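# Six arms lower a ring frame over a standing mast

## Task

Bring the ring frame down around the free-standing mast so that it ends up resting level on the low bars, with the mast still standing upright on its plate; the arms are mounted at arm1 x=-1.76 y=-0.37 z=+0.83 facing -15, arm2 x=-1.03 y=-1.32 z=+0.83 facing +71, arm3 x=+0.34 y=-1.74 z=+0.85 facing +131, arm4 x=+1.77 y=-0.22 z=+0.84 facing +160, arm5 x=+0.46 y=+1.67 z=+0.83 facing -115, arm6 x=-0.76 y=+1.47 z=+0.78 facing -58 (metres, heading in degrees counter-clockwise from +x). At the end every gripper must have released and the arms must be out of the way; a result that holds only because a robot is supporting it does not count.

## Robot and tools

Setup: six identical i2rt Big YAM arms (arm1 to arm6), each with six joints, a two-finger gripper and a wrist camera. A fixed room camera, cam_high, also views the scene. Fully stretched, a hand reaches about 1.0 m from its joint1 axis. The arms do not coordinate on their own. If one stalls, the others keep going. A loose object may occasionally get a brief shove from outside.

Frame: there is one scene frame. Its origin is on the floor and +z points up. The hand point is the spot midway between the fingertips. The hand's z axis runs along the fingers, and the fingers open and close along its y axis. Arm bases are at the positions listed in the task. Their headings are measured counter-clockwise from +x.

execute_actions(actions, cameras): actions is a list holding either one action or nothing. An action is an object keyed by arm name ("arm1" to "arm6"), and each arm gets its own entry. Under each arm name, "joints" is a dict of absolute joint targets by name. These are targets to go to, not offsets. You may list any subset of the names:
- joint1_rad: -2.879 to 2.879. Base yaw. Positive is counter-clockwise seen from above, and 0 points the way the base faces.
- joint2_rad: 0 to 3.141. Shoulder. At 0 the upper arm lies roughly level pointing back, and larger values raise it up and then forward.
- joint3_rad: 0 to 3.019. Elbow. 0 is folded and larger values open it.
- joint4_rad: -1.692 to 1.57. Hand pitch. Positive tips the fingers up.
- joint5_rad: -1.57 to 1.57. Sideways swing of the hand. Positive goes to the arm's right.
- joint6_rad: -2.094 to 2.094. Hand roll. Positive is clockwise when viewed from behind the hand.
- gripper_m: 0 to 0.093 metres of fingertip gap. Each finger pad is limited to roughly 50 to 62 N.
The tolerances for counting a joint as done are ±0.045, 0.14, 0.09, 0.055, 0.03, 0.035 rad and ±0.003 m. All motions in one action start at the same moment but can finish at different times. Joints have different speeds, so the hand can swing wide along the way. No action runs longer than 15 s. If a key is unknown or a value is out of range, the whole call is rejected and nothing moves. A joint or arm you leave out can keep pushing toward its earlier target. cameras is a list of camera names ("arm1_cam_wrist" to "arm6_cam_wrist", "cam_high", or "all"). If it is missing, null or ["all"], you get every camera; [] gives none. The "pictures" line gives the order of the returned images. An empty actions list just reports the current state and images.

wait(seconds): 0 to 10. It commands nothing new and returns the same report as an empty action.
zoom_image(camera, region): region is [x0,y0,x1,y1] in pixels of that camera's latest full image (504x504, origin at top-left), at most 504x504 in size. It returns a more detailed crop.
finished_scene(scene): scene is 1 or 2. It ends that scene once the last command has been held, and it cannot be undone. The result tells you whether the task succeeded and gives the next scene's task. A reply that makes no tool call ends all remaining scenes.

Reading results: joint_positions are the measured angles. Joint torques are the drives' raw outputs. They carry per-arm offsets, scale factors and noise, are nonzero even in free air, and friction can hide or mimic a load. joint_status gives per joint: "off_target" (came to rest short of the target and may still be pushing); "contact_stop" or "time_out" (the joint now holds where it stopped, although a timed-out joint may keep pushing toward its target or toward a point within 0.375, 0.375, 0.113, 0.225, 0.075, 0.3 rad of its current position, and will move there if the path clears); "not_followed" (a self- or inter-arm collision check rejected the targets, and the arm may retry them on later actions); "limit_stop_at_motor_heat". A "joint command not followed" line, often followed by "cause:", marks a rejection. The gripper part of that action still runs. on_its_own lists anything not commanded by this call, and its "held at" is the target being held, not the current position. To relieve a joint that is pushing, command it to its reported position. A target very close to the current position may produce no movement. A joint carrying a load slowly sags.

Calibration: each camera has a pinhole+radial model with K, distortion D and T_world_to_cam (scene frame to camera). Fixed cameras can be off by up to about 2.3° and 9 mm. Wrist camera poses are derived from joint readings, so they are less accurate. A result lists any camera whose numbers have changed.

Cautions: arms keep pushing after contact and can push hard. Two arms pressing hard against each other fails the run, and a hard hit can also fail it. The collision check can react too late, and between arms it ignores fingers, gripper bodies and wrist cameras. Sustained pushing or holding a load heats the motors, and this continues while you are thinking. A MOTOR HOT warning appears at 85 °C. At 100 °C the arm goes limp and falls (OVER-TEMPERATURE FAULT) until it cools. If that happens, resend the targets. Knocking anything off the work area or onto the floor fails the task. The simulation keeps running while you think, holding your last command. Before finishing, open the grippers and move the arms away, and confirm the frame rests level on the low bars and the mast is upright.

Each tool is called after "Emit:" by a JSON object that holds its "api" and its "payload".

## Session

Emit:
{"api": "execute_actions", "payload": {"actions": []}}

Scene clock: 0.00 s.
Joint torques (N m, as the arm reports them, + toward a larger angle): no reading
Motor temperatures (°C, as the motors report them): arm1=[25 25 27 29 27 24] | arm2=[26 25 24 27 26 24] | arm3=[27 28 23 23 24 27] | arm4=[27 26 26 27 27 24] | arm5=[25 28 27 27 24 26] | arm6=[24 25 25 27 25 24]
arm1.joint_positions: joint1_rad=+0.029 joint2_rad=+0.491 joint3_rad=+1.457 joint4_rad=-1.376 joint5_rad=+0.282 joint6_rad=-0.191 gripper_m=+0.094
arm1.joint_status: not commanded
arm1.hand: x=-1.6118 y=-0.4505 z=+1.4171 quat_wxyz=(-0.504, -0.090, -0.827, +0.230) (m; scene frame)
arm2.joint_positions: joint1_rad=-0.013 joint2_rad=+0.557 joint3_rad=+1.441 joint4_rad=-1.238 joint5_rad=+0.014 joint6_rad=-0.301 gripper_m=+0.094
arm2.joint_status: not commanded
arm2.hand: x=-0.9541 y=-1.1288 z=+1.4258 quat_wxyz=(-0.511, +0.562, -0.598, -0.254) (m; scene frame)
arm3.joint_positions: joint1_rad=-0.382 joint2_rad=+0.441 joint3_rad=+1.398 joint4_rad=-1.401 joint5_rad=-0.085 joint6_rad=-0.064 gripper_m=+0.094
arm3.joint_status: not commanded
arm3.hand: x=+0.2865 y=-1.6056 z=+1.4127 quat_wxyz=(-0.298, +0.712, -0.451, -0.449) (m; scene frame)
arm4.joint_positions: joint1_rad=-0.093 joint2_rad=+0.579 joint3_rad=+1.368 joint4_rad=-1.359 joint5_rad=-0.274 joint6_rad=-0.035 gripper_m=+0.094
arm4.joint_status: not commanded
arm4.hand: x=+1.5565 y=-0.1749 z=+1.3807 quat_wxyz=(+0.006, +0.865, -0.110, -0.490) (m; scene frame)
arm5.joint_positions: joint1_rad=-0.235 joint2_rad=+0.527 joint3_rad=+1.437 joint4_rad=-1.494 joint5_rad=-0.053 joint6_rad=+0.329 gripper_m=+0.094
arm5.joint_status: not commanded
arm5.hand: x=+0.3604 y=+1.5251 z=+1.3750 quat_wxyz=(-0.290, -0.843, -0.260, +0.370) (m; scene frame)
arm6.joint_positions: joint1_rad=+0.378 joint2_rad=+0.596 joint3_rad=+1.345 joint4_rad=-1.500 joint5_rad=+0.140 joint6_rad=+0.357 gripper_m=+0.095
arm6.joint_status: not commanded
arm6.hand: x=-0.6127 y=+1.3367 z=+1.2747 quat_wxyz=(-0.389, -0.457, -0.791, +0.121) (m; scene frame)
pictures: arm1_cam_wrist, arm2_cam_wrist, arm3_cam_wrist, arm4_cam_wrist, arm5_cam_wrist, arm6_cam_wrist, cam_high
Images, in order (width x height): arm1_cam_wrist 504x504, arm2_cam_wrist 504x504, arm3_cam_wrist 504x504, arm4_cam_wrist 504x504, arm5_cam_wrist 504x504, arm6_cam_wrist 504x504, cam_high 504x504.

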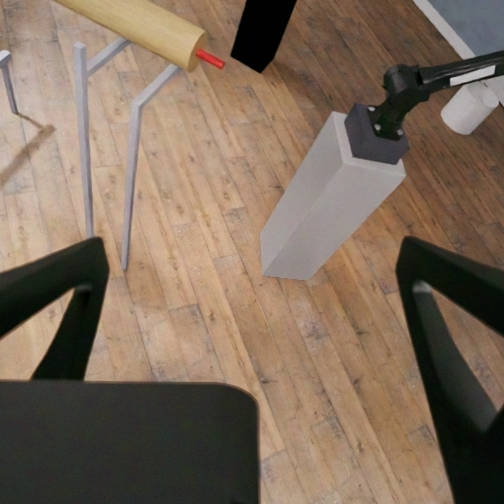

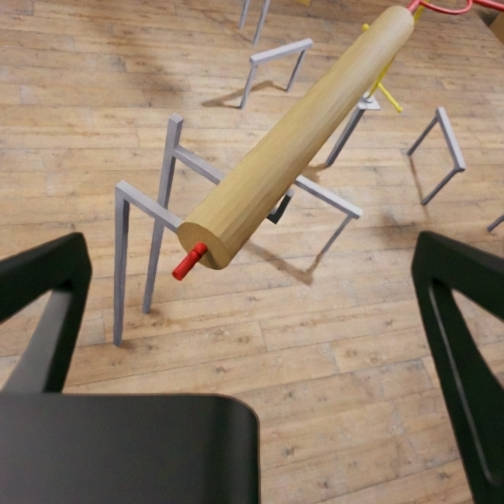

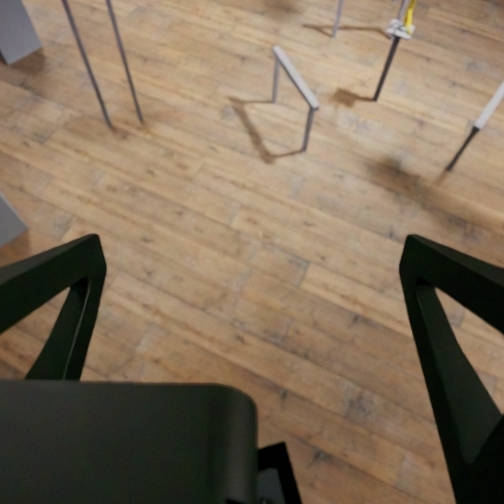

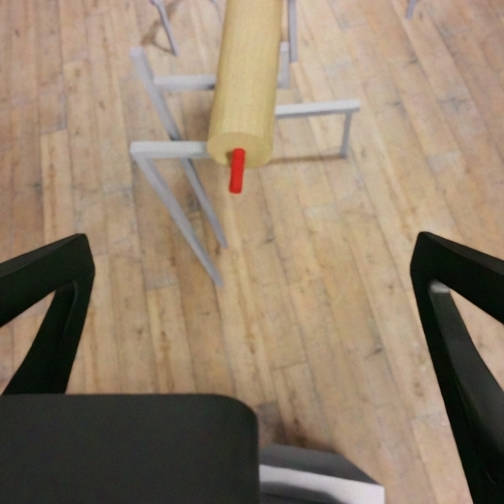

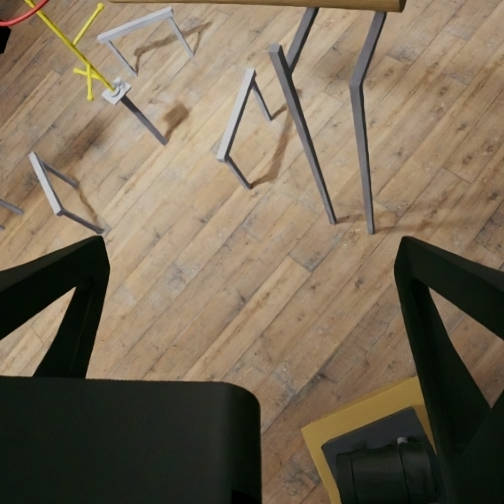

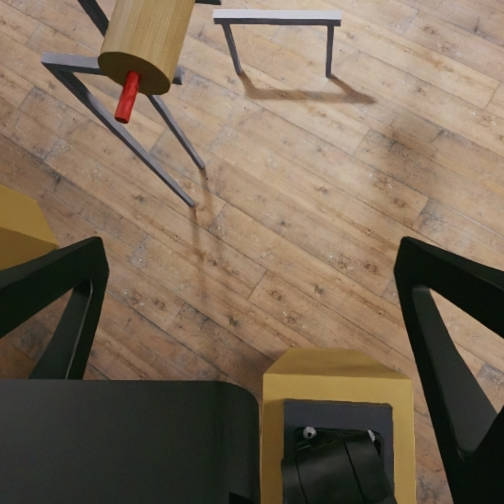

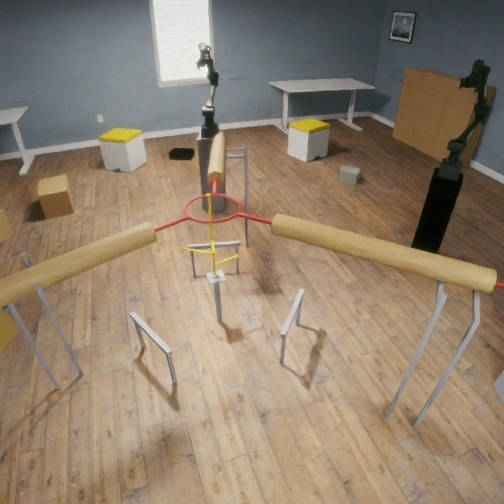

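Emit:
{"api": "zoom_image", "payload": {"camera": "cam_high", "region": [130,130,330,330]}}

Emit:
{"api": "execute_actions", "payload": {"actions": [{"arm1":{"joints":{"joint1_rad":0.47,"joint2_rad":1.5,"joint3_rad":1.5,"joint4_rad":-0.1,"joint5_rad":0,"joint6_rad":0}},"arm3":{"joints":{"joint1_rad":-0.52,"joint2_rad":2.0,"joint3_rad":1.5,"joint4_rad":0.8,"joint5_rad":0,"joint6_rad":0}},"arm5":{"joints":{"joint1_rad":0.17,"joint2_rad":1.5,"joint3_rad":2.0,"joint4_rad":-0.6,"joint5_rad":0,"joint6_rad":0}},"arm2":{"joints":{"joint1_rad":-0.3,"joint2_rad":1.2,"joint4_rad":-1.2,"joint5_rad":0,"joint6_rad":0}},"arm4":{"joints":{"joint1_rad":0.2,"joint2_rad":1.2,"joint4_rad":-1.2,"joint5_rad":0,"joint6_rad":0}},"arm6":{"joints":{"joint1_rad":0.2,"joint2_rad":1.2,"joint4_rad":-1.2,"joint5_rad":0,"joint6_rad":0}}}]}}

Region (130, 130, 330, 330) of cam_high's 504x504 image, scaled by 2.520, with more detail than that image has.

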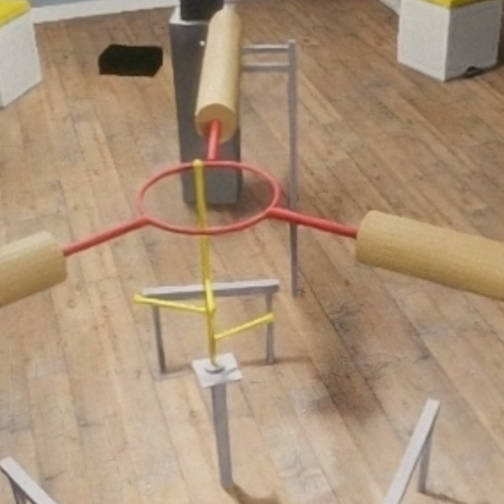

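Scene clock: 7.37 s.
Joint torques (N m, as the arm reports them, + toward a larger angle): arm1=[  1.46 -16.41  12.63   2.24  -0.07   0.07] | arm2=[ -1.72 -11.19  10.7    1.59  -0.02   0.06] | arm3=[ -0.41 -19.03  11.64   2.42  -0.04   0.12] | arm4=[ -1.83 -10.14  11.7    1.7    0.14   0.08] | arm5=[  2.29 -17.5   11.73   2.69   0.06  -0.2 ] | arm6=[ -1.73 -11.78   9.79   2.08  -0.16  -0.21]
Motor temperatures (°C, as the motors report them): arm1=[25 25 28 29 27 24] | arm2=[26 25 26 27 26 24] | arm3=[27 28 25 23 24 27] | arm4=[27 26 29 27 27 24] | arm5=[25 28 28 27 24 26] | arm6=[24 26 27 27 25 24]
arm1.joint_positions: joint1_rad=+0.469 joint2_rad=+1.511 joint3_rad=+1.472 joint4_rad=-0.127 joint5_rad=+0.003 joint6_rad=-0.008 gripper_m=+0.094
arm1.joint_status: all done
arm1.hand: x=-1.0782 y=-0.2238 z=+1.2818 quat_wxyz=(-0.640, +0.085, -0.761, -0.063) (m; scene frame)
arm2.joint_positions: joint1_rad=-0.289 joint2_rad=+1.202 joint3_rad=+1.441 joint4_rad=-1.219 joint5_rad=+0.001 joint6_rad=-0.016 gripper_m=+0.094
arm2.joint_status: all done
arm2.hand: x=-0.7637 y=-0.9530 z=+1.2200 quat_wxyz=(-0.256, +0.443, -0.849, -0.135) (m; scene frame)
arm3.joint_positions: joint1_rad=-0.513 joint2_rad=+2.015 joint3_rad=+1.480 joint4_rad=+0.781 joint5_rad=-0.002 joint6_rad=-0.013 gripper_m=+0.094
arm3.joint_status: all done
arm3.hand: x=+0.1893 y=-0.9433 z=+1.1656 quat_wxyz=(-0.505, +0.475, -0.386, -0.609) (m; scene frame)
arm4.joint_positions: joint1_rad=+0.198 joint2_rad=+1.211 joint3_rad=+1.371 joint4_rad=-1.215 joint5_rad=-0.004 joint6_rad=-0.013 gripper_m=+0.094
arm4.joint_status: all done
arm4.hand: x=+1.3231 y=-0.1578 z=+1.1996 quat_wxyz=(-0.018, +0.965, -0.064, -0.254) (m; scene frame)
arm5.joint_positions: joint1_rad=+0.161 joint2_rad=+1.516 joint3_rad=+1.970 joint4_rad=-0.625 joint5_rad=-0.003 joint6_rad=+0.009 gripper_m=+0.094
arm5.joint_status: all done
arm5.hand: x=+0.2796 y=+1.0316 z=+1.4627 quat_wxyz=(-0.391, -0.615, -0.460, +0.507) (m; scene frame)
arm6.joint_positions: joint1_rad=+0.210 joint2_rad=+1.214 joint3_rad=+1.345 joint4_rad=-1.214 joint5_rad=+0.003 joint6_rad=+0.012 gripper_m=+0.095
arm6.joint_status: all done
arm6.hand: x=-0.4523 y=+1.1546 z=+1.1258 quat_wxyz=(-0.226, -0.383, -0.890, +0.098) (m; scene frame)
pictures: arm1_cam_wrist, arm2_cam_wrist, arm3_cam_wrist, arm4_cam_wrist, arm5_cam_wrist, arm6_cam_wrist, cam_high
camera_calibration (this result's frames):
arm1_cam_wrist: T_world_to_cam=[[0.214785, -0.976649, 0.00482509, 0.0121905], [-0.690467, -0.155338, -0.706488, 0.136467], [0.69074, 0.148412, -0.707709, 1.81075], [0, 0, 0, 1]] pos_world=[-1.15915, -0.235632, 1.37784]
arm2_cam_wrist: T_world_to_cam=[[0.819865, -0.572556, -0.00126562, 0.0785395], [-0.571872, -0.818989, 0.0471041, -1.26917], [-0.0280063, -0.0378952, -0.998889, 1.28698], [0, 0, 0, 1]] pos_world=[-0.754149, -0.945695, 1.34543]
arm3_cam_wrist: T_world_to_cam=[[0.978119, 0.207954, 0.00612775, 0.00176773], [0.0851595, -0.37333, -0.923782, 0.710113], [-0.189817, 0.904091, -0.38287, 1.45635], [0, 0, 0, 1]] pos_world=[0.214237, -1.05193, 1.21357]
arm4_cam_wrist: T_world_to_cam=[[0.137974, 0.990433, -0.00229734, -0.0213969], [0.984509, -0.136895, 0.109554, -1.45021], [0.108191, -0.0173773, -0.993978, 1.17143], [0, 0, 0, 1]] pos_world=[1.30395, -0.156977, 1.3232]
arm5_cam_wrist: T_world_to_cam=[[-0.962204, 0.271679, -0.0188361, 0.0189177], [0.210324, 0.697403, -0.685122, 0.223075], [-0.172997, -0.663189, -0.728184, 1.92468], [0, 0, 0, 1]] pos_world=[0.304249, 1.11572, 1.55472]
arm6_cam_wrist: T_world_to_cam=[[-0.722671, -0.691192, -0.000142612, 0.466731], [-0.68633, 0.717563, 0.118548, -1.26733], [-0.0818372, 0.0857691, -0.992948, 1.10702], [0, 0, 0, 1]] pos_world=[-0.441916, 1.13704, 1.24952]
Images, in order (width x height): arm1_cam_wrist 504x504, arm2_cam_wrist 504x504, arm3_cam_wrist 504x504, arm4_cam_wrist 504x504, arm5_cam_wrist 504x504, arm6_cam_wrist 504x504, cam_high 504x504.

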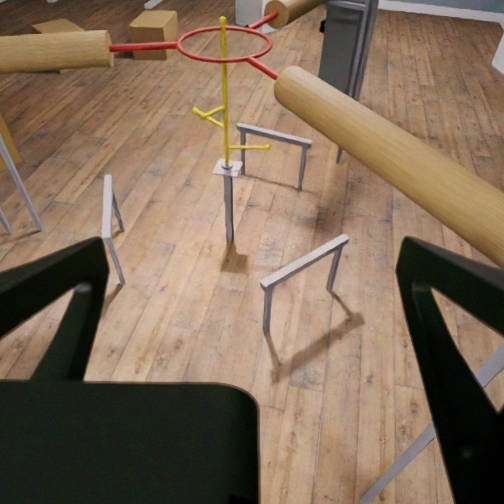

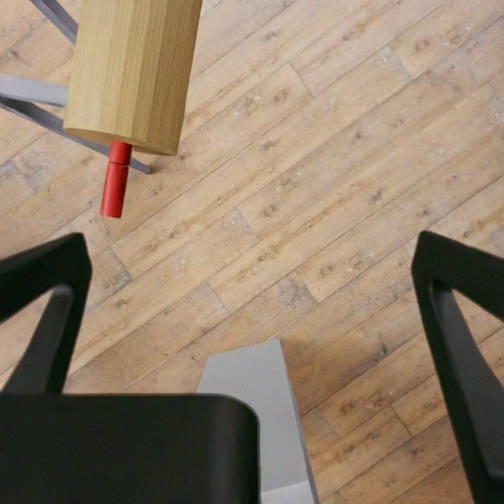

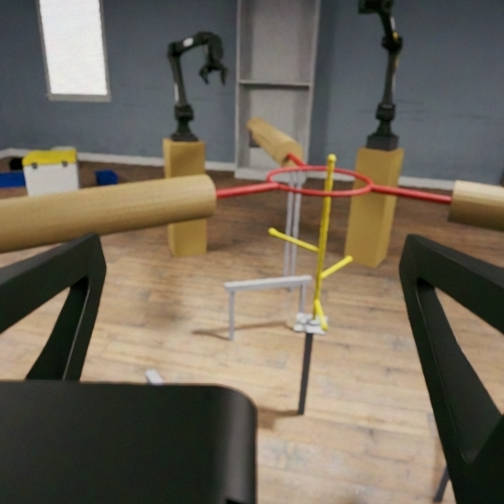

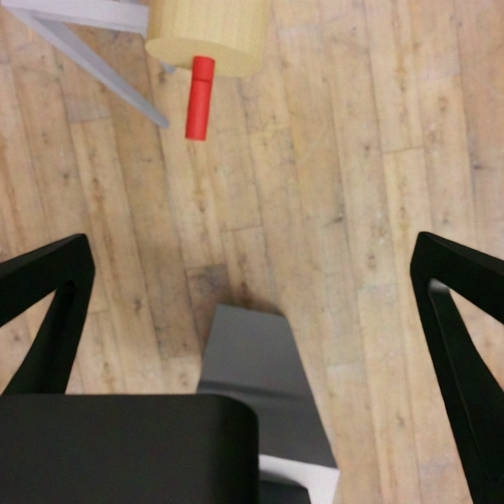

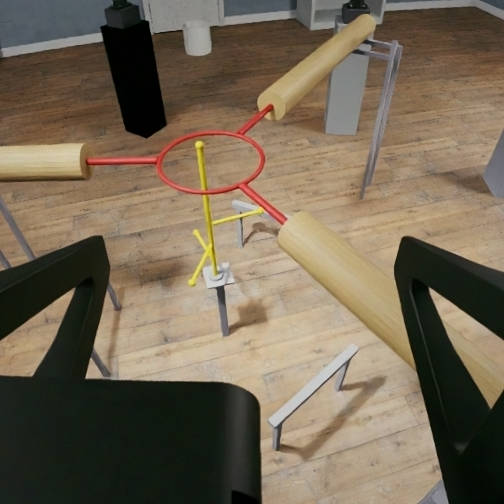

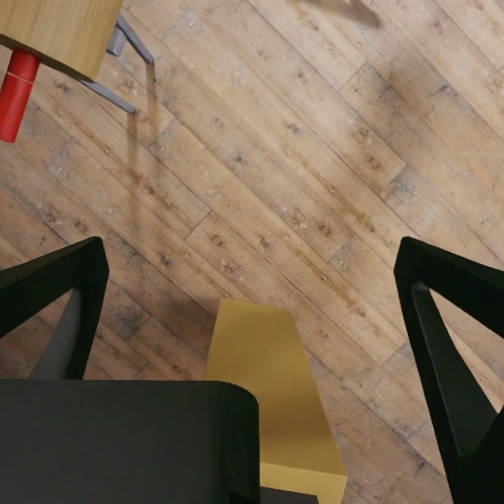

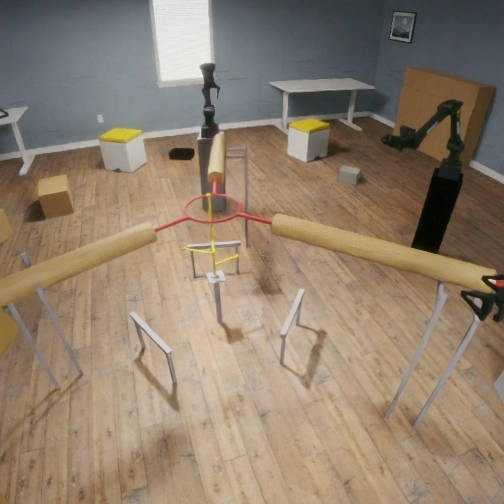

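Emit:
{"api": "execute_actions", "payload": {"actions": [{"arm2":{"joints":{"joint1_rad":-0.046,"joint2_rad":1.775,"joint3_rad":1.755,"joint4_rad":-1.51,"joint6_rad":0.41}},"arm4":{"joints":{"joint1_rad":0.3,"joint2_rad":1.895,"joint3_rad":1.9,"joint4_rad":-1.54,"joint6_rad":0.22}},"arm6":{"joints":{"joint1_rad":0.55,"joint2_rad":1.95,"joint3_rad":2.15,"joint4_rad":-1.69,"joint6_rad":0.75}},"arm3":{"joints":{"joint2_rad":2.5,"joint4_rad":1.5}}}], "cameras": ["arm2_cam_wrist","arm4_cam_wrist","arm6_cam_wrist","arm3_cam_wrist"]}}

Scene clock: 39.33 s.
Joint torques (N m, as the arm reports them, + toward a larger angle): arm1=[  1.45 -17.13  12.52   2.29  -0.07   0.07] | arm2=[ -1.47 -20.94  10.78  -0.48   0.03   0.07] | arm3=[ -0.43 -19.72   8.67   2.08  -0.04   0.13] | arm4=[ -2.38 -23.02  13.36  -0.45   0.07   0.09] | arm5=[  2.55 -17.94  11.84   2.71   0.05  -0.2 ] | arm6=[ -2.07 -24.6   10.91   0.35   0.03   0.08]
Motor temperatures (°C, as the motors report them): arm1=[25 27 35 29 27 24] | arm2=[26 26 30 27 26 24] | arm3=[27 32 29 24 24 27] | arm4=[27 27 33 27 27 24] | arm5=[25 29 31 27 24 26] | arm6=[24 26 32 27 25 24]
arm1.joint_positions: joint1_rad=+0.469 joint2_rad=+1.511 joint3_rad=+1.472 joint4_rad=-0.127 joint5_rad=+0.003 joint6_rad=-0.008 gripper_m=+0.094
arm1.joint_status: not commanded
arm1.hand: x=-1.0782 y=-0.2238 z=+1.2818 quat_wxyz=(-0.640, +0.085, -0.761, -0.063) (m; scene frame)
arm2.joint_positions: joint1_rad=-0.037 joint2_rad=+1.785 joint3_rad=+1.716 joint4_rad=-1.496 joint5_rad=+0.001 joint6_rad=+0.393 gripper_m=+0.094
arm2.joint_status: all done
arm2.hand: x=-0.8329 y=-0.8096 z=+1.0407 quat_wxyz=(+0.003, +0.393, -0.919, -0.006) (m; scene frame)
arm3.joint_positions: joint1_rad=-0.513 joint2_rad=+2.509 joint3_rad=+1.476 joint4_rad=+1.486 joint5_rad=-0.002 joint6_rad=-0.013 gripper_m=+0.094
arm3.joint_status: all done
arm3.hand: x=+0.1938 y=-0.9700 z=+0.9359 quat_wxyz=(-0.543, +0.409, -0.332, -0.654) (m; scene frame)
arm4.joint_positions: joint1_rad=+0.306 joint2_rad=+1.916 joint3_rad=+1.853 joint4_rad=-1.529 joint5_rad=-0.002 joint6_rad=+0.207 gripper_m=+0.094
arm4.joint_status: all done
arm4.hand: x=+1.1793 y=-0.2005 z=+1.0380 quat_wxyz=(+0.001, +0.992, -0.123, +0.011) (m; scene frame)
arm5.joint_positions: joint1_rad=+0.161 joint2_rad=+1.516 joint3_rad=+1.970 joint4_rad=-0.625 joint5_rad=-0.003 joint6_rad=+0.009 gripper_m=+0.094
arm5.joint_status: not commanded
arm5.hand: x=+0.2796 y=+1.0316 z=+1.4627 quat_wxyz=(-0.391, -0.615, -0.460, +0.507) (m; scene frame)
arm6.joint_positions: joint1_rad=+0.562 joint2_rad=+1.966 joint3_rad=+2.105 joint4_rad=-1.679 joint5_rad=+0.000 joint6_rad=+0.737 gripper_m=+0.095
arm6.joint_status: all done
arm6.hand: x=-0.2077 y=+1.2082 z=+1.0451 quat_wxyz=(-0.019, -0.558, -0.830, +0.001) (m; scene frame)
pictures: arm2_cam_wrist, arm3_cam_wrist, arm4_cam_wrist, arm6_cam_wrist
camera_calibration (this result's frames):
arm2_cam_wrist: T_world_to_cam=[[0.722859, -0.6909, -0.0114408, 0.0511924], [-0.551815, -0.587148, 0.592248, -1.54571], [-0.415902, -0.421799, -0.805675, 0.276377], [0, 0, 0, 1]] pos_world=[-0.775006, -0.755617, 1.1387]
arm3_cam_wrist: T_world_to_cam=[[0.978569, 0.205726, 0.00897085, -0.000543578], [0.0467832, -0.179684, -0.982611, 0.737835], [-0.200536, 0.961972, -0.185458, 1.26689], [0, 0, 0, 1]] pos_world=[0.22007, -1.08602, 0.959964]
arm4_cam_wrist: T_world_to_cam=[[0.249834, 0.968289, 0.000178229, -0.098581], [0.77304, -0.199568, 0.602148, -1.57129], [0.583088, -0.150299, -0.798385, 0.235876], [0, 0, 0, 1]] pos_world=[1.10176, -0.182672, 1.13449]
arm6_cam_wrist: T_world_to_cam=[[-0.924422, -0.38068, -0.0229637, 0.287319], [-0.329579, 0.767133, 0.55035, -1.56543], [-0.191891, 0.516324, -0.834618, 0.333784], [0, 0, 0, 1]] pos_world=[-0.186278, 1.13793, 1.14671]
Images, in order (width x height): arm2_cam_wrist 504x504, arm3_cam_wrist 504x504, arm4_cam_wrist 504x504, arm6_cam_wrist 504x504.

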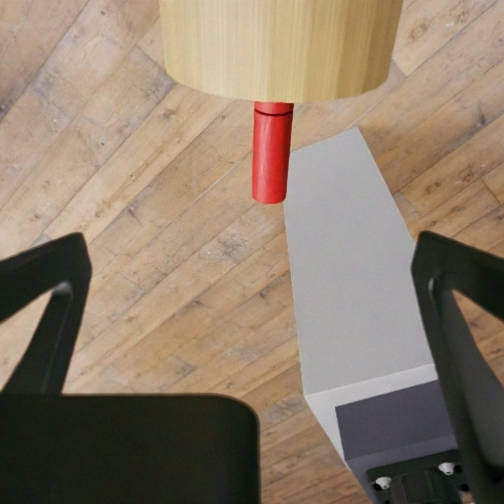

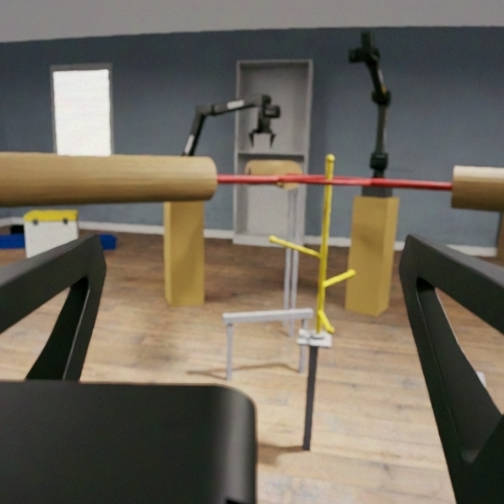

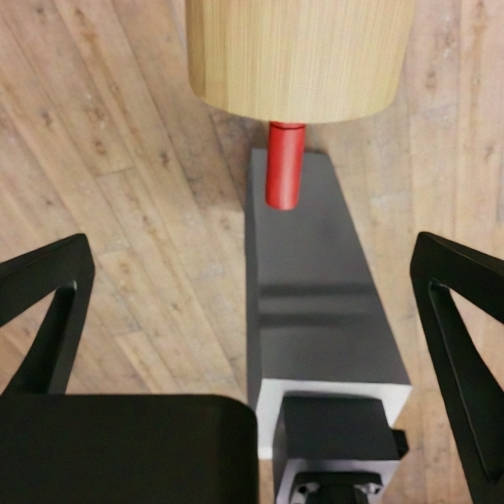

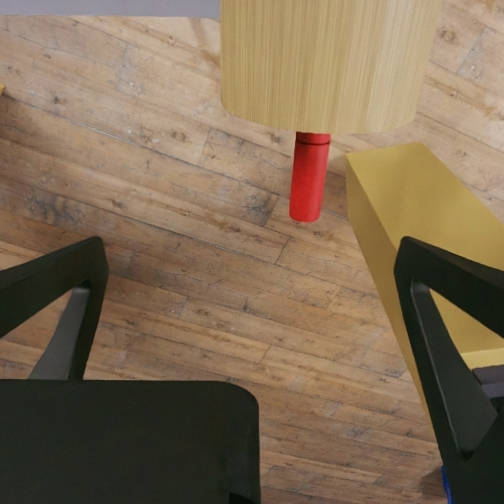

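Emit:
{"api": "execute_actions", "payload": {"actions": [{"arm2":{"joints":{"joint1_rad":-0.055,"joint2_rad":1.76,"joint3_rad":1.55,"joint4_rad":-1.36}},"arm4":{"joints":{"joint1_rad":0.28,"joint2_rad":1.86,"joint3_rad":1.67,"joint4_rad":-1.38}},"arm6":{"joints":{"joint1_rad":0.535,"joint2_rad":1.84,"joint3_rad":1.8,"joint4_rad":-1.53}},"arm3":{"joints":{"joint2_rad":2.75,"joint4_rad":1.57}},"arm1":{"joints":{"joint1_rad":0.6,"joint2_rad":2.0,"joint4_rad":0.7}}}], "cameras": []}}

Emit:
{"api": "execute_actions", "payload": {"actions": [{"arm2":{"joints":{"joint2_rad":1.80,"joint3_rad":1.4,"joint4_rad":-1.14}},"arm4":{"joints":{"joint2_rad":1.9,"joint3_rad":1.53,"joint4_rad":-1.165}},"arm6":{"joints":{"joint2_rad":1.875,"joint3_rad":1.65,"joint4_rad":-1.315}}}]}}

Scene clock: 49.93 s.
Joint torques (N m, as the arm reports them, + toward a larger angle): arm1=[  0.95 -22.33  11.64   2.16   0.     0.07] | arm2=[ -2.24 -20.26   8.86   0.47   0.04   0.08] | arm3=[ -0.47 -19.27   6.15   2.06  -0.04   0.12] | arm4=[ -2.05 -20.23  10.07   0.6    0.07   0.07] | arm5=[  2.23 -18.09  11.83   2.64   0.07  -0.18] | arm6=[ -1.99 -20.4    7.88   1.09   0.04   0.08]
Motor temperatures (°C, as the motors report them): arm1=[25 27 36 29 27 24] | arm2=[26 26 31 27 26 24] | arm3=[27 33 28 24 24 27] | arm4=[27 28 34 27 27 24] | arm5=[25 29 32 27 24 26] | arm6=[24 27 33 27 25 24]
arm1.joint_positions: joint1_rad=+0.604 joint2_rad=+2.004 joint3_rad=+1.467 joint4_rad=+0.676 joint5_rad=+0.001 joint6_rad=-0.007 gripper_m=+0.094
arm1.joint_status: all done
arm1.hand: x=-0.9893 y=-0.0930 z=+1.1080 quat_wxyz=(-0.741, +0.117, -0.649, -0.126) (m; scene frame)
arm2.joint_positions: joint1_rad=-0.038 joint2_rad=+1.772 joint3_rad=+1.535 joint4_rad=-1.376 joint5_rad=+0.001 joint6_rad=+0.394 gripper_m=+0.094
arm2.joint_status: all done
arm2.hand: x=-0.8426 y=-0.8339 z=+0.9795 quat_wxyz=(+0.020, +0.393, -0.919, +0.011) (m; scene frame)
arm3.joint_positions: joint1_rad=-0.513 joint2_rad=+2.768 joint3_rad=+1.484 joint4_rad=+1.559 joint5_rad=-0.002 joint6_rad=-0.013 gripper_m=+0.094
arm3.joint_status: all done
arm3.hand: x=+0.2007 y=-1.0083 z=+0.7625 quat_wxyz=(-0.511, +0.466, -0.379, -0.615) (m; scene frame)
arm4.joint_positions: joint1_rad=+0.281 joint2_rad=+1.865 joint3_rad=+1.657 joint4_rad=-1.393 joint5_rad=-0.002 joint6_rad=+0.208 gripper_m=+0.094
arm4.joint_status: all done
arm4.hand: x=+1.2070 y=-0.1879 z=+0.9923 quat_wxyz=(+0.000, +0.991, -0.135, +0.016) (m; scene frame)
arm5.joint_positions: joint1_rad=+0.161 joint2_rad=+1.516 joint3_rad=+1.970 joint4_rad=-0.625 joint5_rad=-0.003 joint6_rad=+0.009 gripper_m=+0.094
arm5.joint_status: not commanded
arm5.hand: x=+0.2796 y=+1.0316 z=+1.4627 quat_wxyz=(-0.391, -0.615, -0.460, +0.507) (m; scene frame)
arm6.joint_positions: joint1_rad=+0.546 joint2_rad=+1.834 joint3_rad=+1.796 joint4_rad=-1.542 joint5_rad=+0.000 joint6_rad=+0.738 gripper_m=+0.095
arm6.joint_status: all done
arm6.hand: x=-0.2572 y=+1.2218 z=+1.0020 quat_wxyz=(+0.001, -0.565, -0.825, +0.004) (m; scene frame)
pictures: none
No camera images: the call's "cameras" was empty. Leave "cameras" out to get every camera's image.

Scene clock: 50.93 s.
Joint torques (N m, as the arm reports them, + toward a larger angle): arm1=[  1.21 -23.13  11.63   2.15   0.01   0.06] | arm2=[ -2.19 -20.82   8.26   0.53   0.04   0.08] | arm3=[ -0.38 -19.44   6.09   2.09  -0.06   0.12] | arm4=[ -2.12 -21.2    9.5    0.61   0.08   0.08] | arm5=[  2.81 -18.37  11.8    2.75   0.06  -0.19] | arm6=[ -2.15 -20.76   7.67   1.19   0.02   0.07]
Motor temperatures (°C, as the motors report them): arm1=[25 28 36 29 27 24] | arm2=[26 27 31 27 26 24] | arm3=[27 33 28 24 24 27] | arm4=[27 28 33 27 27 24] | arm5=[25 29 32 27 24 26] | arm6=[24 27 33 27 25 24]
arm1.joint_positions: joint1_rad=+0.604 joint2_rad=+2.004 joint3_rad=+1.467 joint4_rad=+0.676 joint5_rad=+0.001 joint6_rad=-0.007 gripper_m=+0.094
arm1.joint_status: not commanded
arm1.hand: x=-0.9893 y=-0.0930 z=+1.1080 quat_wxyz=(-0.741, +0.117, -0.649, -0.126) (m; scene frame)
arm2.joint_positions: joint1_rad=-0.038 joint2_rad=+1.817 joint3_rad=+1.387 joint4_rad=-1.156 joint5_rad=+0.001 joint6_rad=+0.394 gripper_m=+0.094
arm2.joint_status: all done
arm2.hand: x=-0.8443 y=-0.8356 z=+0.9025 quat_wxyz=(+0.011, +0.393, -0.920, +0.002) (m; scene frame)
arm3.joint_positions: joint1_rad=-0.513 joint2_rad=+2.768 joint3_rad=+1.484 joint4_rad=+1.559 joint5_rad=-0.002 joint6_rad=-0.013 gripper_m=+0.094
arm3.joint_status: not commanded
arm3.hand: x=+0.2007 y=-1.0083 z=+0.7625 quat_wxyz=(-0.511, +0.466, -0.379, -0.615) (m; scene frame)
arm4.joint_positions: joint1_rad=+0.281 joint2_rad=+1.912 joint3_rad=+1.517 joint4_rad=-1.178 joint5_rad=-0.002 joint6_rad=+0.208 gripper_m=+0.094
arm4.joint_status: all done
arm4.hand: x=+1.2054 y=-0.1879 z=+0.9159 quat_wxyz=(+0.001, +0.991, -0.135, +0.001) (m; scene frame)
arm5.joint_positions: joint1_rad=+0.161 joint2_rad=+1.516 joint3_rad=+1.970 joint4_rad=-0.625 joint5_rad=-0.003 joint6_rad=+0.009 gripper_m=+0.094
arm5.joint_status: not commanded
arm5.hand: x=+0.2796 y=+1.0316 z=+1.4627 quat_wxyz=(-0.391, -0.615, -0.460, +0.507) (m; scene frame)
arm6.joint_positions: joint1_rad=+0.546 joint2_rad=+1.872 joint3_rad=+1.647 joint4_rad=-1.328 joint5_rad=+0.000 joint6_rad=+0.738 gripper_m=+0.095
arm6.joint_status: all done
arm6.hand: x=-0.2475 y=+1.2164 z=+0.9246 quat_wxyz=(-0.013, -0.565, -0.825, +0.002) (m; scene frame)
pictures: arm1_cam_wrist, arm2_cam_wrist, arm3_cam_wrist, arm4_cam_wrist, arm5_cam_wrist, arm6_cam_wrist, cam_high
camera_calibration (this result's frames):
arm1_cam_wrist: T_world_to_cam=[[0.345332, -0.938472, 0.00408357, 0.255168], [-0.433037, -0.163203, -0.886478, 0.548663], [0.832601, 0.304361, -0.462753, 1.49035], [0, 0, 0, 1]] pos_world=[-1.09139, -0.124592, 1.175]
arm2_cam_wrist: T_world_to_cam=[[0.721948, -0.691942, -0.00278904, 0.0303771], [-0.547649, -0.573852, 0.608912, -1.48585], [-0.422932, -0.438075, -0.793233, 0.118644], [0, 0, 0, 1]] pos_world=[-0.785478, -0.779665, 0.998949]
arm3_cam_wrist: T_world_to_cam=[[0.978175, 0.20768, 0.00654905, 0.00599265], [0.0799832, -0.347257, -0.934353, 0.347828], [-0.191773, 0.914484, -0.356289, 1.35355], [0, 0, 0, 1]] pos_world=[0.225892, -1.11826, 0.807211]
arm4_cam_wrist: T_world_to_cam=[[0.273756, 0.961791, -0.00383137, -0.14366], [0.779146, -0.219431, 0.587182, -1.51278], [0.563906, -0.16373, -0.809446, 0.155752], [0, 0, 0, 1]] pos_world=[1.13017, -0.168278, 1.0138]
arm5_cam_wrist: T_world_to_cam=[[-0.962204, 0.271679, -0.0188361, 0.0189177], [0.210324, 0.697403, -0.685122, 0.223075], [-0.172997, -0.663189, -0.728184, 1.92468], [0, 0, 0, 1]] pos_world=[0.304249, 1.11572, 1.55472]
arm6_cam_wrist: T_world_to_cam=[[-0.930926, -0.364921, -0.0144641, 0.222268], [-0.310251, 0.769325, 0.558465, -1.52387], [-0.192668, 0.524378, -0.829402, 0.206477], [0, 0, 0, 1]] pos_world=[-0.226084, 1.14519, 1.02549]
Images, in order (width x height): arm1_cam_wrist 504x504, arm2_cam_wrist 504x504, arm3_cam_wrist 504x504, arm4_cam_wrist 504x504, arm5_cam_wrist 504x504, arm6_cam_wrist 504x504, cam_high 504x504.

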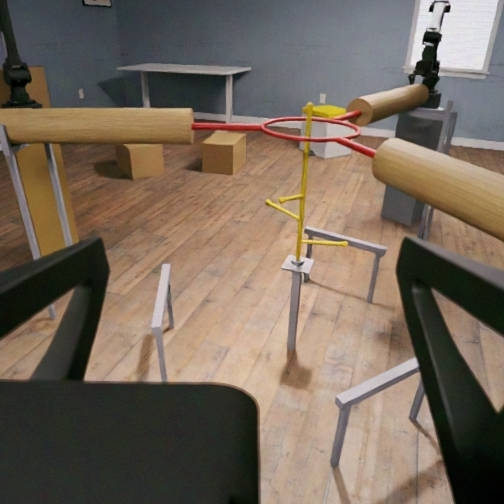

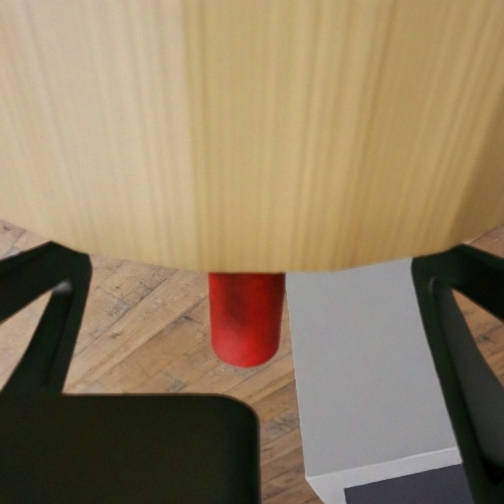

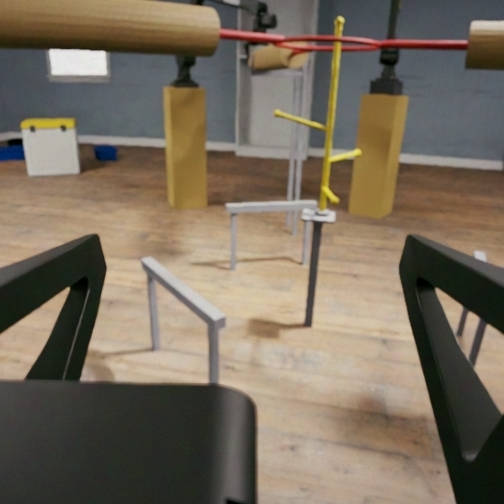

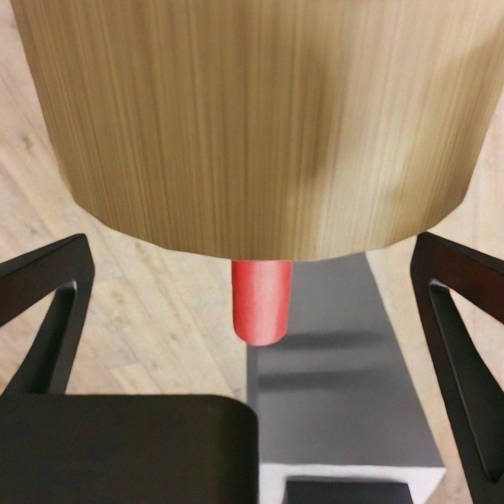

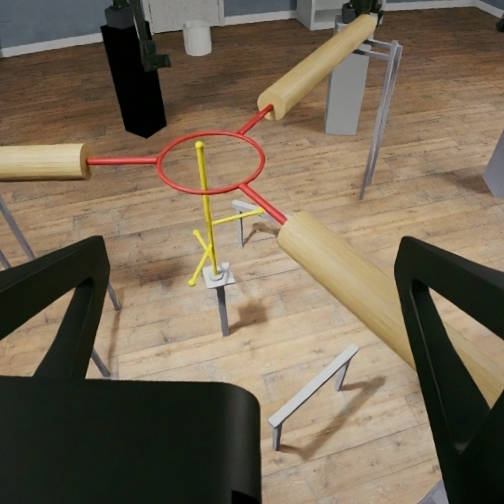

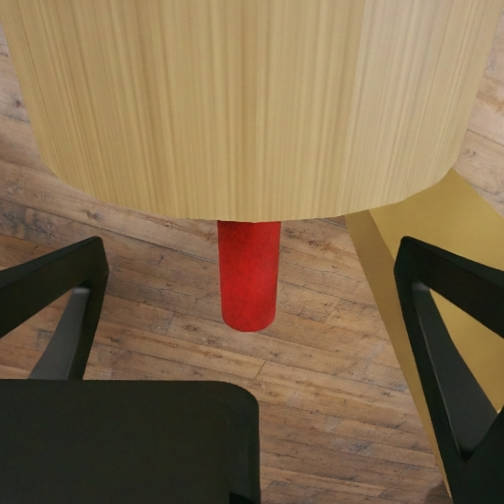

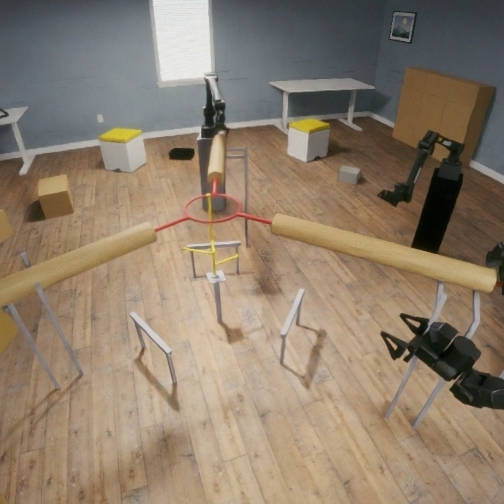

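Emit:
{"api": "execute_actions", "payload": {"actions": [{"arm4":{"joints":{"joint2_rad":1.915,"joint3_rad":1.5,"joint4_rad":-1.13}},"arm6":{"joints":{"joint2_rad":1.91,"joint3_rad":1.62,"joint4_rad":-1.28}}}], "cameras": []}}

Emit:
{"api": "execute_actions", "payload": {"actions": [{"arm2":{"joints":{"gripper_m":0}},"arm4":{"joints":{"gripper_m":0}},"arm6":{"joints":{"gripper_m":0}}}], "cameras": []}}

Emit:
{"api": "execute_actions", "payload": {"actions": [{"arm2":{"joints":{"joint2_rad":1.77,"joint3_rad":1.5,"joint4_rad":-1.26}},"arm4":{"joints":{"joint2_rad":1.885,"joint3_rad":1.6,"joint4_rad":-1.25}},"arm6":{"joints":{"joint2_rad":1.88,"joint3_rad":1.72,"joint4_rad":-1.4}}}]}}

Scene clock: 58.60 s.
Joint torques (N m, as the arm reports them, + toward a larger angle): arm1=[  1.21 -22.44  11.68   2.13   0.     0.06] | arm2=[ -2.12 -20.7    8.26   0.54   0.02   0.07] | arm3=[ -0.39 -19.38   6.02   2.12  -0.04   0.12] | arm4=[ -2.05 -19.21   8.86   0.75   0.07   0.08] | arm5=[  2.8  -18.05  11.86   2.65   0.06  -0.18] | arm6=[ -2.12 -19.57   7.2    1.21   0.02   0.06]
Motor temperatures (°C, as the motors report them): arm1=[25 28 36 29 27 24] | arm2=[26 27 30 27 26 24] | arm3=[27 33 27 24 24 27] | arm4=[27 29 32 27 27 24] | arm5=[25 29 32 27 24 26] | arm6=[24 28 32 27 25 24]
arm1.joint_positions: joint1_rad=+0.604 joint2_rad=+2.004 joint3_rad=+1.467 joint4_rad=+0.676 joint5_rad=+0.001 joint6_rad=-0.007 gripper_m=+0.094
arm1.joint_status: not commanded
arm1.hand: x=-0.9893 y=-0.0930 z=+1.1080 quat_wxyz=(-0.741, +0.117, -0.649, -0.126) (m; scene frame)
arm2.joint_positions: joint1_rad=-0.038 joint2_rad=+1.817 joint3_rad=+1.387 joint4_rad=-1.156 joint5_rad=+0.001 joint6_rad=+0.394 gripper_m=+0.094
arm2.joint_status: not commanded
arm2.hand: x=-0.8443 y=-0.8356 z=+0.9025 quat_wxyz=(+0.011, +0.393, -0.920, +0.002) (m; scene frame)
arm3.joint_positions: joint1_rad=-0.513 joint2_rad=+2.768 joint3_rad=+1.484 joint4_rad=+1.559 joint5_rad=-0.002 joint6_rad=-0.013 gripper_m=+0.094
arm3.joint_status: not commanded
arm3.hand: x=+0.2007 y=-1.0083 z=+0.7625 quat_wxyz=(-0.511, +0.466, -0.379, -0.615) (m; scene frame)
arm4.joint_positions: joint1_rad=+0.281 joint2_rad=+1.912 joint3_rad=+1.494 joint4_rad=-1.143 joint5_rad=-0.002 joint6_rad=+0.208 gripper_m=+0.094
arm4.joint_status: all done
arm4.hand: x=+1.2061 y=-0.1879 z=+0.9077 quat_wxyz=(+0.002, +0.991, -0.135, -0.004) (m; scene frame)
arm5.joint_positions: joint1_rad=+0.161 joint2_rad=+1.516 joint3_rad=+1.970 joint4_rad=-0.625 joint5_rad=-0.003 joint6_rad=+0.009 gripper_m=+0.094
arm5.joint_status: not commanded
arm5.hand: x=+0.2796 y=+1.0316 z=+1.4627 quat_wxyz=(-0.391, -0.615, -0.460, +0.507) (m; scene frame)
arm6.joint_positions: joint1_rad=+0.546 joint2_rad=+1.892 joint3_rad=+1.622 joint4_rad=-1.293 joint5_rad=+0.000 joint6_rad=+0.738 gripper_m=+0.095
arm6.joint_status: all done
arm6.hand: x=-0.2476 y=+1.2163 z=+0.9046 quat_wxyz=(-0.008, -0.565, -0.825, +0.003) (m; scene frame)
pictures: none
No camera images: the call's "cameras" was empty. Leave "cameras" out to get every camera's image.

Scene clock: 59.33 s.
Joint torques (N m, as the arm reports them, + toward a larger angle): arm1=[  1.15 -22.47  11.69   2.12   0.01   0.06] | arm2=[ -2.2  -20.66   8.27   0.54   0.23   0.  ] | arm3=[ -0.44 -19.36   6.03   2.09  -0.05   0.13] | arm4=[ -1.84 -19.34   8.84   0.7   -0.17   0.06] | arm5=[  2.37 -17.9   11.74   2.64   0.07  -0.22] | arm6=[ -2.   -19.71   7.12   1.19   0.07   0.05]
Motor temperatures (°C, as the motors report them): arm1=[25 28 36 29 27 24] | arm2=[26 27 30 27 26 24] | arm3=[27 33 27 24 24 27] | arm4=[27 29 32 27 27 24] | arm5=[25 29 32 27 24 26] | arm6=[24 28 32 27 25 24]
arm1.joint_positions: joint1_rad=+0.604 joint2_rad=+2.004 joint3_rad=+1.467 joint4_rad=+0.676 joint5_rad=+0.001 joint6_rad=-0.007 gripper_m=+0.094
arm1.joint_status: not commanded
arm1.hand: x=-0.9893 y=-0.0930 z=+1.1080 quat_wxyz=(-0.741, +0.117, -0.649, -0.126) (m; scene frame)
arm2.joint_positions: joint1_rad=-0.038 joint2_rad=+1.817 joint3_rad=+1.387 joint4_rad=-1.156 joint5_rad=-0.005 joint6_rad=+0.403 gripper_m=+0.018
arm2.joint_status: gripper_m off_target (ended at +0.018, target +0.000)
arm2.hand: x=-0.8451 y=-0.8352 z=+0.9026 quat_wxyz=(+0.013, +0.389, -0.921, +0.000) (m; scene frame)
arm3.joint_positions: joint1_rad=-0.513 joint2_rad=+2.768 joint3_rad=+1.484 joint4_rad=+1.559 joint5_rad=-0.002 joint6_rad=-0.013 gripper_m=+0.094
arm3.joint_status: not commanded
arm3.hand: x=+0.2007 y=-1.0083 z=+0.7625 quat_wxyz=(-0.511, +0.466, -0.379, -0.615) (m; scene frame)
arm4.joint_positions: joint1_rad=+0.279 joint2_rad=+1.912 joint3_rad=+1.493 joint4_rad=-1.143 joint5_rad=+0.004 joint6_rad=+0.210 gripper_m=+0.016
arm4.joint_status: gripper_m off_target (ended at +0.016, target +0.000)
arm4.hand: x=+1.2065 y=-0.1855 z=+0.9074 quat_wxyz=(-0.001, +0.990, -0.138, -0.004) (m; scene frame)
arm5.joint_positions: joint1_rad=+0.161 joint2_rad=+1.516 joint3_rad=+1.970 joint4_rad=-0.625 joint5_rad=-0.003 joint6_rad=+0.009 gripper_m=+0.094
arm5.joint_status: not commanded
arm5.hand: x=+0.2796 y=+1.0316 z=+1.4627 quat_wxyz=(-0.391, -0.615, -0.460, +0.507) (m; scene frame)
arm6.joint_positions: joint1_rad=+0.546 joint2_rad=+1.892 joint3_rad=+1.621 joint4_rad=-1.291 joint5_rad=+0.000 joint6_rad=+0.740 gripper_m=+0.019
arm6.joint_status: gripper_m off_target (ended at +0.019, target +0.000)
arm6.hand: x=-0.2471 y=+1.2162 z=+0.9044 quat_wxyz=(-0.009, -0.566, -0.825, +0.002) (m; scene frame)
pictures: none
No camera images: the call's "cameras" was empty. Leave "cameras" out to get every camera's image.

Scene clock: 60.10 s.
Joint torques (N m, as the arm reports them, + toward a larger angle): arm1=[  1.17 -22.42  11.66   2.12   0.01   0.07] | arm2=[ -1.8  -23.23  12.4   -0.97   0.12  -0.01] | arm3=[ -0.56 -19.4    6.08   2.12  -0.05   0.12] | arm4=[ -1.56 -22.59  13.52  -1.17  -0.19   0.05] | arm5=[  2.85 -17.89  11.71   2.62   0.05  -0.19] | arm6=[ -1.6  -22.97  11.39  -0.87   0.     0.05]
Motor temperatures (°C, as the motors report them): arm1=[25 29 36 29 27 24] | arm2=[26 27 30 27 26 24] | arm3=[27 33 27 24 24 27] | arm4=[27 29 33 27 27 24] | arm5=[25 29 32 27 24 26] | arm6=[24 28 32 27 25 24]
arm1.joint_positions: joint1_rad=+0.604 joint2_rad=+2.004 joint3_rad=+1.467 joint4_rad=+0.676 joint5_rad=+0.001 joint6_rad=-0.007 gripper_m=+0.094
arm1.joint_status: not commanded
arm1.hand: x=-0.9893 y=-0.0930 z=+1.1080 quat_wxyz=(-0.741, +0.117, -0.649, -0.126) (m; scene frame)
arm2.joint_positions: joint1_rad=-0.042 joint2_rad=+1.815 joint3_rad=+1.428 joint4_rad=-1.236 joint5_rad=-0.002 joint6_rad=+0.403 gripper_m=+0.018
arm2.joint_status: all done
arm2.hand: x=-0.8435 y=-0.8390 z=+0.9186 quat_wxyz=(+0.024, +0.387, -0.922, +0.014) (m; scene frame)
arm3.joint_positions: joint1_rad=-0.513 joint2_rad=+2.768 joint3_rad=+1.484 joint4_rad=+1.559 joint5_rad=-0.002 joint6_rad=-0.013 gripper_m=+0.094
arm3.joint_status: not commanded
arm3.hand: x=+0.2007 y=-1.0083 z=+0.7625 quat_wxyz=(-0.511, +0.466, -0.379, -0.615) (m; scene frame)
arm4.joint_positions: joint1_rad=+0.277 joint2_rad=+1.915 joint3_rad=+1.543 joint4_rad=-1.223 joint5_rad=+0.004 joint6_rad=+0.210 gripper_m=+0.016
arm4.joint_status: all done
arm4.hand: x=+1.2070 y=-0.1845 z=+0.9230 quat_wxyz=(-0.002, +0.990, -0.138, +0.013) (m; scene frame)
arm5.joint_positions: joint1_rad=+0.161 joint2_rad=+1.516 joint3_rad=+1.970 joint4_rad=-0.625 joint5_rad=-0.003 joint6_rad=+0.009 gripper_m=+0.094
arm5.joint_status: not commanded
arm5.hand: x=+0.2796 y=+1.0316 z=+1.4627 quat_wxyz=(-0.391, -0.615, -0.460, +0.507) (m; scene frame)
arm6.joint_positions: joint1_rad=+0.542 joint2_rad=+1.897 joint3_rad=+1.665 joint4_rad=-1.360 joint5_rad=+0.001 joint6_rad=+0.740 gripper_m=+0.019
arm6.joint_status: all done
arm6.hand: x=-0.2502 y=+1.2147 z=+0.9177 quat_wxyz=(+0.007, -0.568, -0.823, +0.005) (m; scene frame)
pictures: arm1_cam_wrist, arm2_cam_wrist, arm3_cam_wrist, arm4_cam_wrist, arm5_cam_wrist, arm6_cam_wrist, cam_high
camera_calibration (this result's frames):
arm1_cam_wrist: T_world_to_cam=[[0.345332, -0.938472, 0.00408357, 0.255168], [-0.433037, -0.163203, -0.886478, 0.548663], [0.832601, 0.304361, -0.462753, 1.49035], [0, 0, 0, 1]] pos_world=[-1.09139, -0.124592, 1.175]
arm2_cam_wrist: T_world_to_cam=[[0.713233, -0.700865, 0.00937669, 0.00144234], [-0.54541, -0.546533, 0.635475, -1.49674], [-0.440257, -0.458356, -0.772064, 0.0791097], [0, 0, 0, 1]] pos_world=[-0.782537, -0.780747, 1.01221]
arm3_cam_wrist: T_world_to_cam=[[0.978175, 0.20768, 0.00654905, 0.00599265], [0.0799832, -0.347257, -0.934353, 0.347828], [-0.191773, 0.914484, -0.356289, 1.35355], [0, 0, 0, 1]] pos_world=[0.225892, -1.11826, 0.807211]
arm4_cam_wrist: T_world_to_cam=[[0.279837, 0.960022, 0.00704654, -0.164975], [0.763876, -0.227097, 0.604087, -1.51605], [0.581536, -0.163663, -0.796888, 0.128305], [0, 0, 0, 1]] pos_world=[1.12963, -0.164912, 1.01924]
arm5_cam_wrist: T_world_to_cam=[[-0.962204, 0.271679, -0.0188361, 0.0189177], [0.210324, 0.697403, -0.685122, 0.223075], [-0.172997, -0.663189, -0.728184, 1.92468], [0, 0, 0, 1]] pos_world=[0.304249, 1.11572, 1.55472]
arm6_cam_wrist: T_world_to_cam=[[-0.933412, -0.358611, 0.0118518, 0.186571], [-0.285195, 0.761555, 0.581977, -1.52543], [-0.217729, 0.539844, -0.813119, 0.161129], [0, 0, 0, 1]] pos_world=[-0.225815, 1.14162, 1.01657]
Images, in order (width x height): arm1_cam_wrist 504x504, arm2_cam_wrist 504x504, arm3_cam_wrist 504x504, arm4_cam_wrist 504x504, arm5_cam_wrist 504x504, arm6_cam_wrist 504x504, cam_high 504x504.

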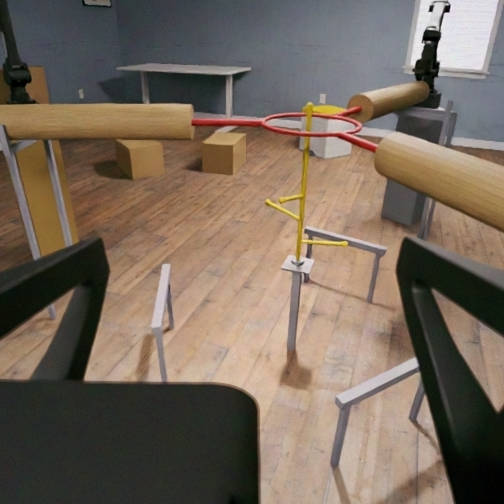

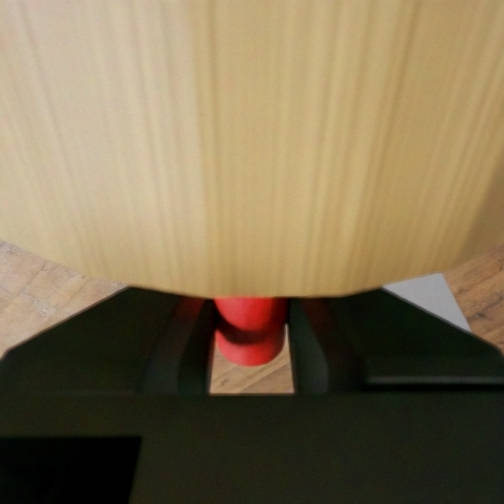

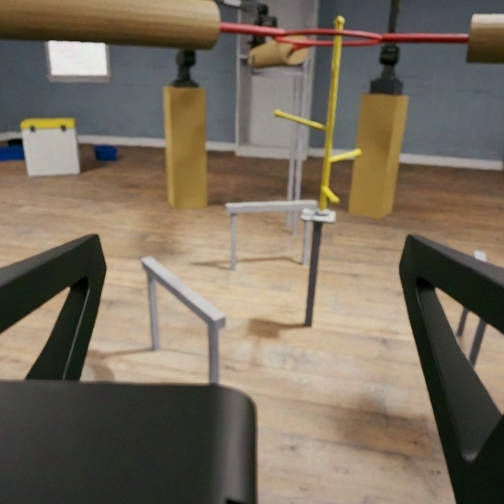

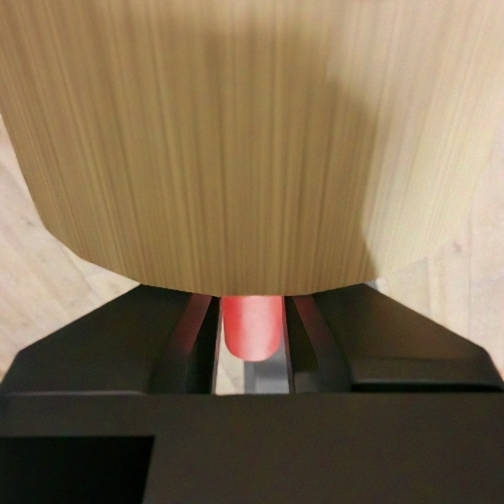

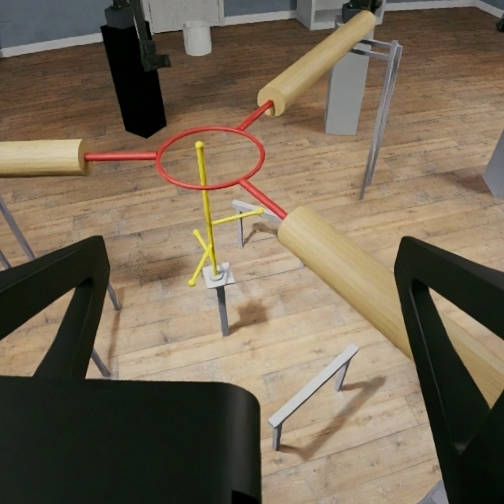

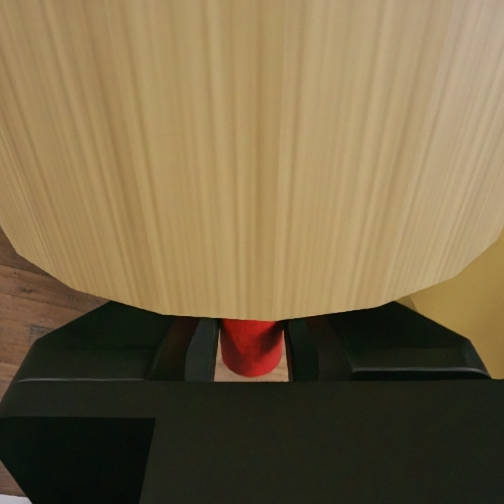

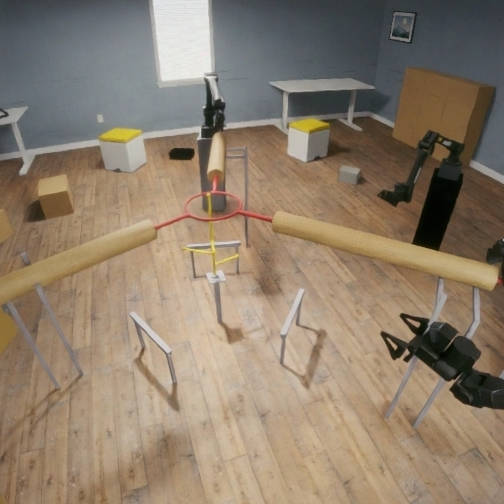

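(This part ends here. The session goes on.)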